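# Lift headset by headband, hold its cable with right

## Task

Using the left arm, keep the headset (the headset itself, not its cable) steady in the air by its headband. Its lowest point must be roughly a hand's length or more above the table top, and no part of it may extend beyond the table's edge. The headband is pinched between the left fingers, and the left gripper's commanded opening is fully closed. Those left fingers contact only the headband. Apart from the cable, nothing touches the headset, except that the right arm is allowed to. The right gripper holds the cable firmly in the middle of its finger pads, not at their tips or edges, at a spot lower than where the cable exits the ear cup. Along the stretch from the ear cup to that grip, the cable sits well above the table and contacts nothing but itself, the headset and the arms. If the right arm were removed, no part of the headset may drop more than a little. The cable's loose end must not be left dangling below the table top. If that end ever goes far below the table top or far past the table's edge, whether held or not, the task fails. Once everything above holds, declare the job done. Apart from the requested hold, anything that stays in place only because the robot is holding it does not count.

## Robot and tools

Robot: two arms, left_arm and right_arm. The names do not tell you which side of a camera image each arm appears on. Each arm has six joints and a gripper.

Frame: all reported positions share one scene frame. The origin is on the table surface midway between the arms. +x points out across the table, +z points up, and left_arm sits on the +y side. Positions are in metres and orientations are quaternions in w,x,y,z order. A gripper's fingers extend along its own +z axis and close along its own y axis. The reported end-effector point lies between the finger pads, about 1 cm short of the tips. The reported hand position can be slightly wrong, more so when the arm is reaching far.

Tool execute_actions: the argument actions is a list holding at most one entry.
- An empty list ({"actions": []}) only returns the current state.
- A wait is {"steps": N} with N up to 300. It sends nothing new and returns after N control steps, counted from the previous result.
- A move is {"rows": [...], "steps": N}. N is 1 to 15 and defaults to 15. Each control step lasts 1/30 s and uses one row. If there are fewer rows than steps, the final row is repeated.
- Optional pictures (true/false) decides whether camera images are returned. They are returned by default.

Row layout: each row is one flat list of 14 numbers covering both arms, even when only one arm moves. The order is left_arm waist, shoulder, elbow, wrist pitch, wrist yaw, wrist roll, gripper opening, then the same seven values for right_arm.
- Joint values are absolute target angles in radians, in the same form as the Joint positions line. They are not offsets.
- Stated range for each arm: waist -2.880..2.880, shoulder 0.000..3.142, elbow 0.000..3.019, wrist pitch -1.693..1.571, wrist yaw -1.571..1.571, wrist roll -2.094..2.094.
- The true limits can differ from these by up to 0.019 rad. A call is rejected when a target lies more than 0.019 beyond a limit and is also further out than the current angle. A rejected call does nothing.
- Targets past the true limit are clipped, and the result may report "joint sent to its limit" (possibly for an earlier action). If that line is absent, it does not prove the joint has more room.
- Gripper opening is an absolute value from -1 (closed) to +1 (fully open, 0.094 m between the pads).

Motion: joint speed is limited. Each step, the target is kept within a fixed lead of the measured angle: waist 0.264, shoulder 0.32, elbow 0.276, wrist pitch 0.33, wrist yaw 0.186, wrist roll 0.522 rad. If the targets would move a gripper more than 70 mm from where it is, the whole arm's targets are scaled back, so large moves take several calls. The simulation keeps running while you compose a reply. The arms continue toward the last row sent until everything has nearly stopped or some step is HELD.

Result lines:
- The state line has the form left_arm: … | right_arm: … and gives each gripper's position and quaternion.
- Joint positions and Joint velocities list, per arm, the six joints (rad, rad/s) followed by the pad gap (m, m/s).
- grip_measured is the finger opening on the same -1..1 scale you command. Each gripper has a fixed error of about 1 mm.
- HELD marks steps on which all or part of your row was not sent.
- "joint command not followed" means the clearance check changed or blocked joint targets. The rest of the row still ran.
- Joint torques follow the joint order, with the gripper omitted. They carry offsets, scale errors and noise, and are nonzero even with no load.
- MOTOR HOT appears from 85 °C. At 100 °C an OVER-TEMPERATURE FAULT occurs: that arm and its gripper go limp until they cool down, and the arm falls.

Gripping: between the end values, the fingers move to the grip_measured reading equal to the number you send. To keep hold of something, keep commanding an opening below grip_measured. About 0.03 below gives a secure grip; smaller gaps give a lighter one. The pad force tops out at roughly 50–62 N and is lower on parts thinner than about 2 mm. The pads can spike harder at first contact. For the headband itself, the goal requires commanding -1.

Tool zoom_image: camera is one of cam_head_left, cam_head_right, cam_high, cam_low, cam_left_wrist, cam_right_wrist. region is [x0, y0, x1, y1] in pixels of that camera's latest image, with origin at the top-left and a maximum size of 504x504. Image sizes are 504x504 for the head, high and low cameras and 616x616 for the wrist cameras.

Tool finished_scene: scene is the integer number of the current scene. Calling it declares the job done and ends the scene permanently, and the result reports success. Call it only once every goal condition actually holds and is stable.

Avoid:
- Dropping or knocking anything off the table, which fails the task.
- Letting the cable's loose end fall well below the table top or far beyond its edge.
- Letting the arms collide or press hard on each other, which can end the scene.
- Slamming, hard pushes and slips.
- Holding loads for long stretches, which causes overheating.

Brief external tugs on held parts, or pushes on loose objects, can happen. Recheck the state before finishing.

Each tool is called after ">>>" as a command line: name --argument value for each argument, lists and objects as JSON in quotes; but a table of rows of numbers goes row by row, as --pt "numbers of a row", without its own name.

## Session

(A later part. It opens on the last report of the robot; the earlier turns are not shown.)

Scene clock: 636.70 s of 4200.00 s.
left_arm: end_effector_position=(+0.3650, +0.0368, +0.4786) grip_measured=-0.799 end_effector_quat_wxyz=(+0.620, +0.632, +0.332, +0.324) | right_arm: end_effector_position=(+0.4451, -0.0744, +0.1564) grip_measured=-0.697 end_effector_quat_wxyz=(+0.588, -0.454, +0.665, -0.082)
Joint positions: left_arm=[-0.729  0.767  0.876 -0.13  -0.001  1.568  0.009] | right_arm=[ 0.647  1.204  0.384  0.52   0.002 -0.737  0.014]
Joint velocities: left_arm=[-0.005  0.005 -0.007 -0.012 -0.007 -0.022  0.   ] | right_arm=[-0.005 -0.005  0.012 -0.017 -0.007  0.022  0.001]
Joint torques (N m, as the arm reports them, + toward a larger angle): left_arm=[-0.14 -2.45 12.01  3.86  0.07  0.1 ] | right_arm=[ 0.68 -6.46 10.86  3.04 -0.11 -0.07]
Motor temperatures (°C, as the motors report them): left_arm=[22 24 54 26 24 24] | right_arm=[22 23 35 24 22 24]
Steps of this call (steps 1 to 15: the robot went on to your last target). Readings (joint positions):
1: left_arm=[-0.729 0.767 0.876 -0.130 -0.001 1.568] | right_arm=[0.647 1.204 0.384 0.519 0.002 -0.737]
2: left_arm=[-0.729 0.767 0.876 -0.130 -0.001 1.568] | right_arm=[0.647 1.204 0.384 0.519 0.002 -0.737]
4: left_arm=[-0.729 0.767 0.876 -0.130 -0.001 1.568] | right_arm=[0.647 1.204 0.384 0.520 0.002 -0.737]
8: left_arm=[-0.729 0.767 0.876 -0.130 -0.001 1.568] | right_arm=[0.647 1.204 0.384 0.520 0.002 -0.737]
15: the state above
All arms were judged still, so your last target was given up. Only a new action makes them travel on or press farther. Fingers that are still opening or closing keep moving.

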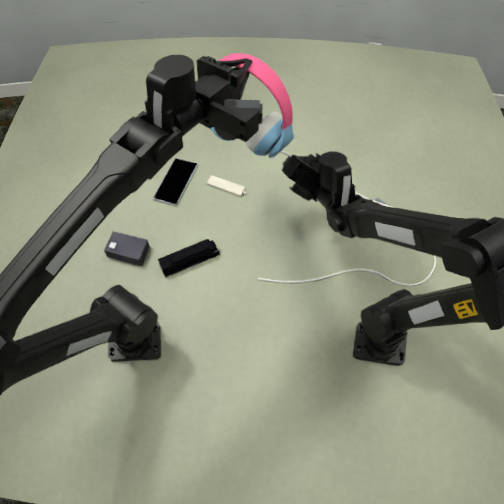

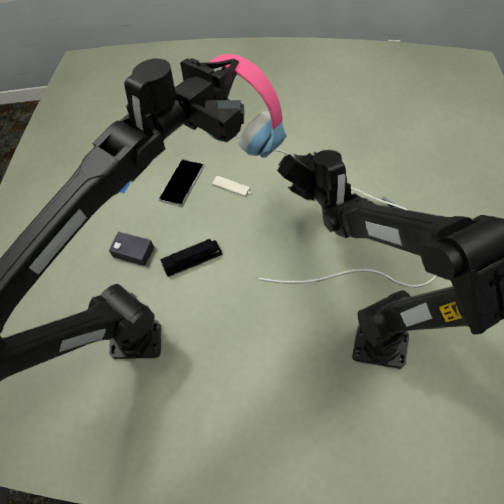

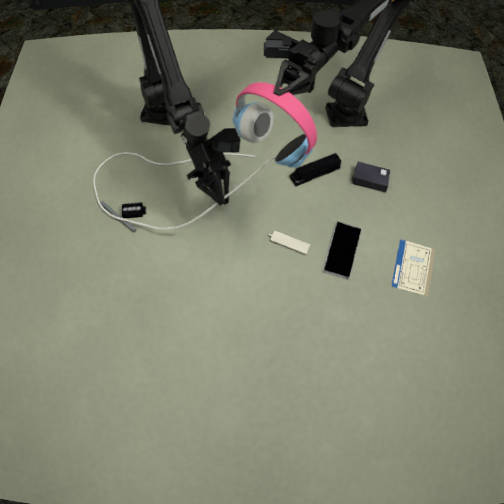

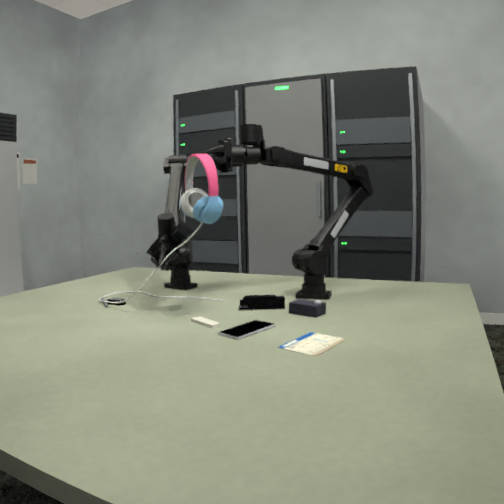

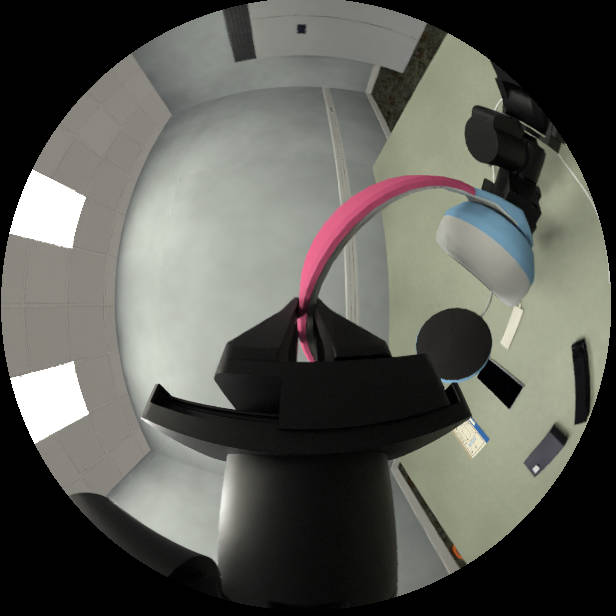

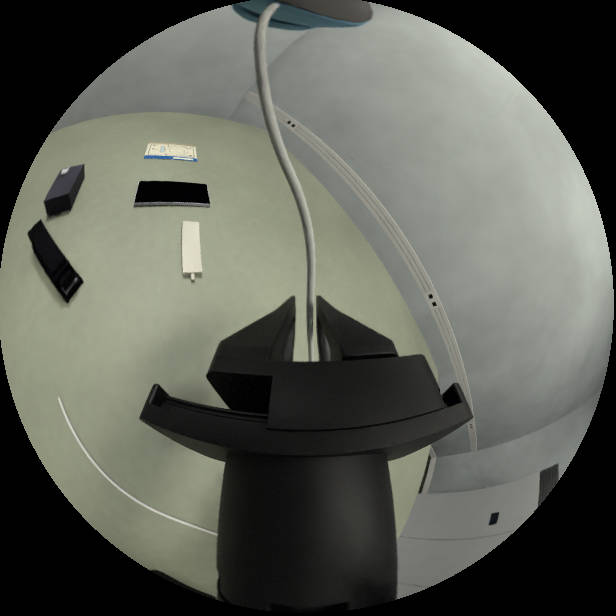

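>>> execute_actions --actions '[{"rows": [[-0.72,0.75,0.89,-0.085,0,1.585,-1,0.659,1.212,0.428,0.546,0,-0.75,-0.73],[-0.72,0.75,0.89,-0.085,0,1.585,-1,0.659,1.212,0.424,0.544,0,-0.75,-0.76],[-0.72,0.75,0.89,-0.085,0,1.585,-1,0.659,1.212,0.420,0.542,0,-0.75,-0.79],[-0.72,0.75,0.89,-0.085,0,1.585,-1,0.659,1.212,0.416,0.540,0,-0.75,-0.82],[-0.72,0.75,0.89,-0.085,0,1.585,-1,0.659,1.212,0.412,0.538,0,-0.75,-0.85],[-0.72,0.75,0.89,-0.085,0,1.585,-1,0.659,1.212,0.408,0.536,0,-0.75,-0.87],[-0.72,0.75,0.89,-0.085,0,1.585,-1,0.659,1.212,0.404,0.534,0,-0.75,-0.89],[-0.72,0.75,0.89,-0.085,0,1.585,-1,0.659,1.212,0.400,0.532,0,-0.75,-0.91],[-0.72,0.75,0.89,-0.085,0,1.585,-1,0.659,1.212,0.400,0.530,0,-0.75,-0.93],[-0.72,0.75,0.89,-0.085,0,1.585,-1,0.659,1.212,0.400,0.530,0,-0.75,-0.95],[-0.72,0.75,0.89,-0.085,0,1.585,-1,0.659,1.212,0.400,0.530,0,-0.75,-0.97],[-0.72,0.75,0.89,-0.085,0,1.585,-1,0.659,1.212,0.400,0.530,0,-0.75,-1.0]], "steps": 15}]' --pictures false

>>> execute_actions --actions '[{"steps": 20}]'

>>> zoom_image --camera "cam_high" --region '[180, 150, 260, 226]'

>>> zoom_image --camera "cam_right_wrist" --region '[250, 250, 370, 370]'

Scene clock: 658.30 s of 4200.00 s.
left_arm: end_effector_position=(+0.3650, +0.0368, +0.4786) grip_measured=-0.799 end_effector_quat_wxyz=(+0.620, +0.632, +0.332, +0.324) | right_arm: end_effector_position=(+0.4451, -0.0744, +0.1564) grip_measured=-0.938 end_effector_quat_wxyz=(+0.588, -0.454, +0.665, -0.082)
Joint positions: left_arm=[-0.729  0.767  0.876 -0.13  -0.001  1.568  0.009] | right_arm=[ 0.647  1.204  0.384  0.52   0.002 -0.737  0.003]
Joint velocities: left_arm=[ 0.005 -0.015  0.002 -0.002 -0.007 -0.007  0.   ] | right_arm=[-0.005  0.005 -0.007  0.007  0.037 -0.037  0.   ]
Joint torques (N m, as the arm reports them, + toward a larger angle): left_arm=[-0.01 -2.32 11.99  3.85  0.06  0.09] | right_arm=[ 0.5  -6.33  8.5   2.31 -0.11 -0.06]
Motor temperatures (°C, as the motors report them): left_arm=[22 23 54 27 24 24] | right_arm=[22 23 36 24 22 24]
Steps of this call (steps 1 to 90: nothing new was sent; then 18.10 s passed at rest; steps 91 to 105: all 15 steps of this action). Readings (joint positions):
91: left_arm=[-0.729 0.767 0.876 -0.130 -0.001 1.568] | right_arm=[0.647 1.204 0.384 0.520 0.002 -0.737]
92: left_arm=[-0.729 0.767 0.876 -0.130 -0.001 1.568] | right_arm=[0.647 1.204 0.384 0.520 0.002 -0.737]
94: left_arm=[-0.729 0.767 0.876 -0.130 -0.001 1.568] | right_arm=[0.647 1.204 0.384 0.520 0.002 -0.737]
98: left_arm=[-0.729 0.767 0.876 -0.130 -0.001 1.568] | right_arm=[0.647 1.204 0.384 0.520 0.002 -0.737]
105: the state above

Scene clock: 658.97 s of 4200.00 s.
left_arm: end_effector_position=(+0.3650, +0.0368, +0.4786) grip_measured=-0.799 end_effector_quat_wxyz=(+0.620, +0.632, +0.332, +0.324) | right_arm: end_effector_position=(+0.4451, -0.0744, +0.1564) grip_measured=-0.938 end_effector_quat_wxyz=(+0.588, -0.454, +0.665, -0.082)
Joint positions: left_arm=[-0.729  0.767  0.876 -0.13  -0.001  1.568  0.009] | right_arm=[ 0.647  1.204  0.384  0.52   0.002 -0.737  0.003]
Joint velocities: left_arm=[-0.005 -0.005  0.002 -0.022  0.081  0.081 -0.   ] | right_arm=[ 0.005 -0.015 -0.032 -0.002  0.022 -0.095 -0.001]
Joint torques (N m, as the arm reports them, + toward a larger angle): left_arm=[ 0.08 -2.44 12.04  3.83  0.05  0.1 ] | right_arm=[ 0.82 -6.36  8.53  2.29 -0.11 -0.06]
Motor temperatures (°C, as the motors report them): left_arm=[22 23 54 27 24 24] | right_arm=[22 23 36 24 22 24]
Steps of this call (steps 1 to 15: the robot went on to your last target; steps 16 to 20: nothing new was sent). Readings (joint positions):
1: left_arm=[-0.729 0.767 0.876 -0.130 -0.001 1.568] | right_arm=[0.647 1.204 0.384 0.520 0.002 -0.737]
2: left_arm=[-0.729 0.767 0.876 -0.130 -0.001 1.568] | right_arm=[0.647 1.204 0.384 0.520 0.002 -0.737]
4: left_arm=[-0.729 0.767 0.876 -0.130 -0.001 1.568] | right_arm=[0.647 1.204 0.384 0.520 0.002 -0.737]
8: left_arm=[-0.729 0.767 0.876 -0.130 -0.001 1.568] | right_arm=[0.647 1.204 0.384 0.520 0.002 -0.737]
20: the state above
All arms were judged still, so your last target was given up. Only a new action makes them travel on or press farther. Fingers that are still opening or closing keep moving.

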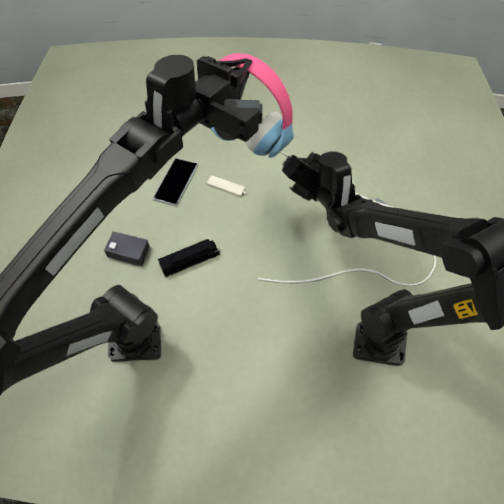

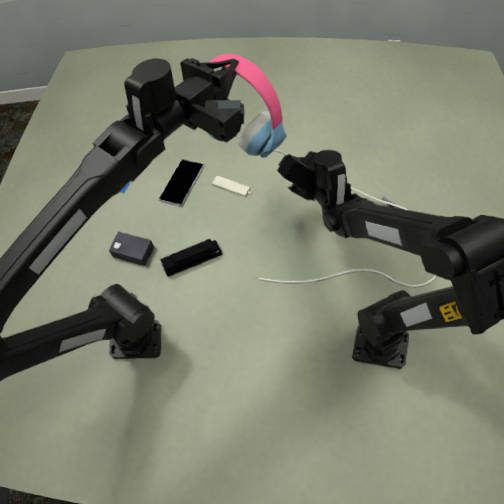

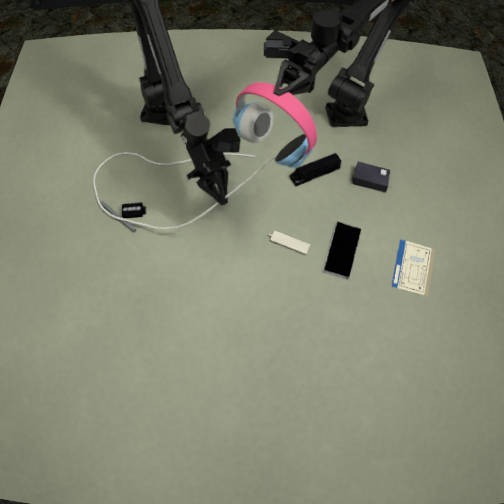

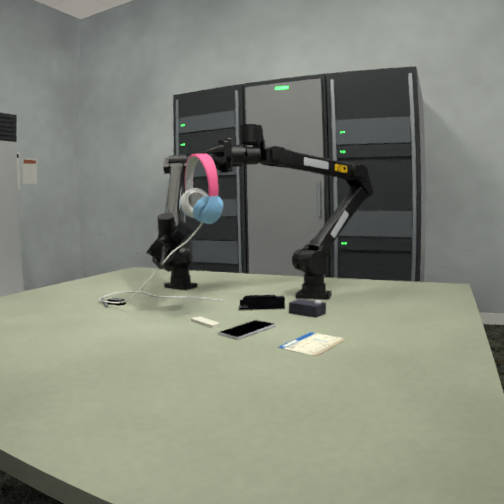

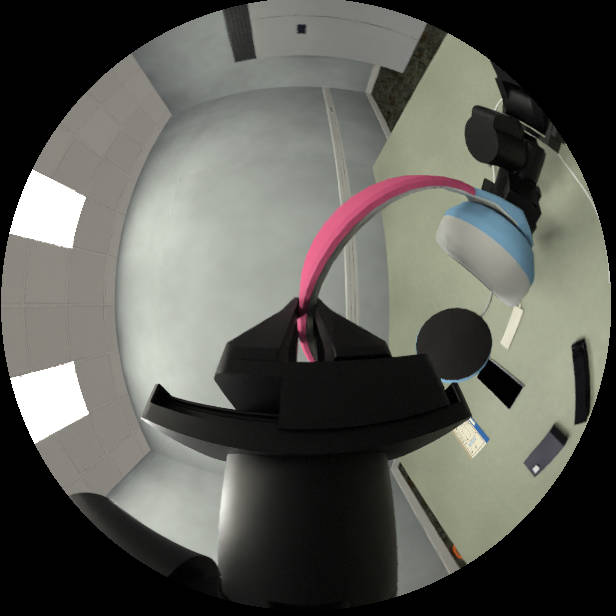

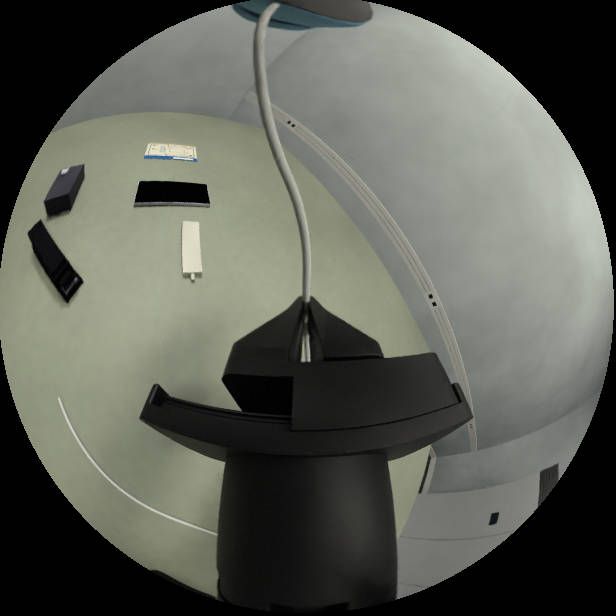

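Region (180, 150, 260, 226) of cam_high's 504x504 image, scaled by 6.300, with more detail than that image has; it fills the top 479 rows of this view, and the rest is white.

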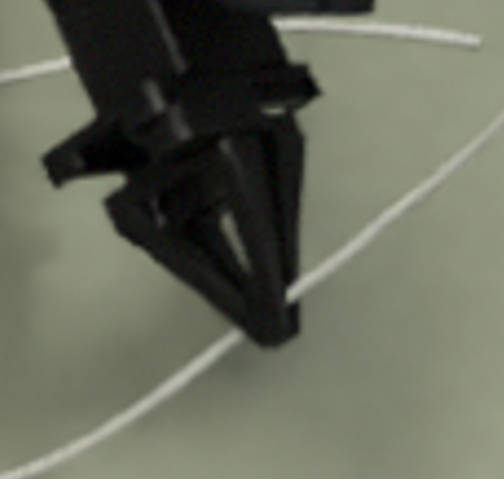

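Region (250, 250, 370, 370) of cam_right_wrist's 616x616 image, scaled by 4.200, with more detail than that image has.

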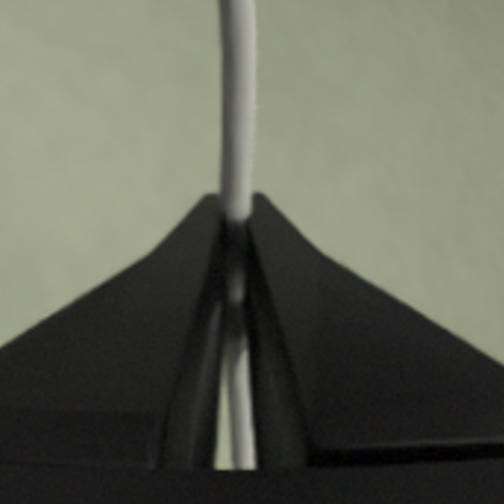

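>>> finished_scene --scene 2

The scene is finished: the task was done.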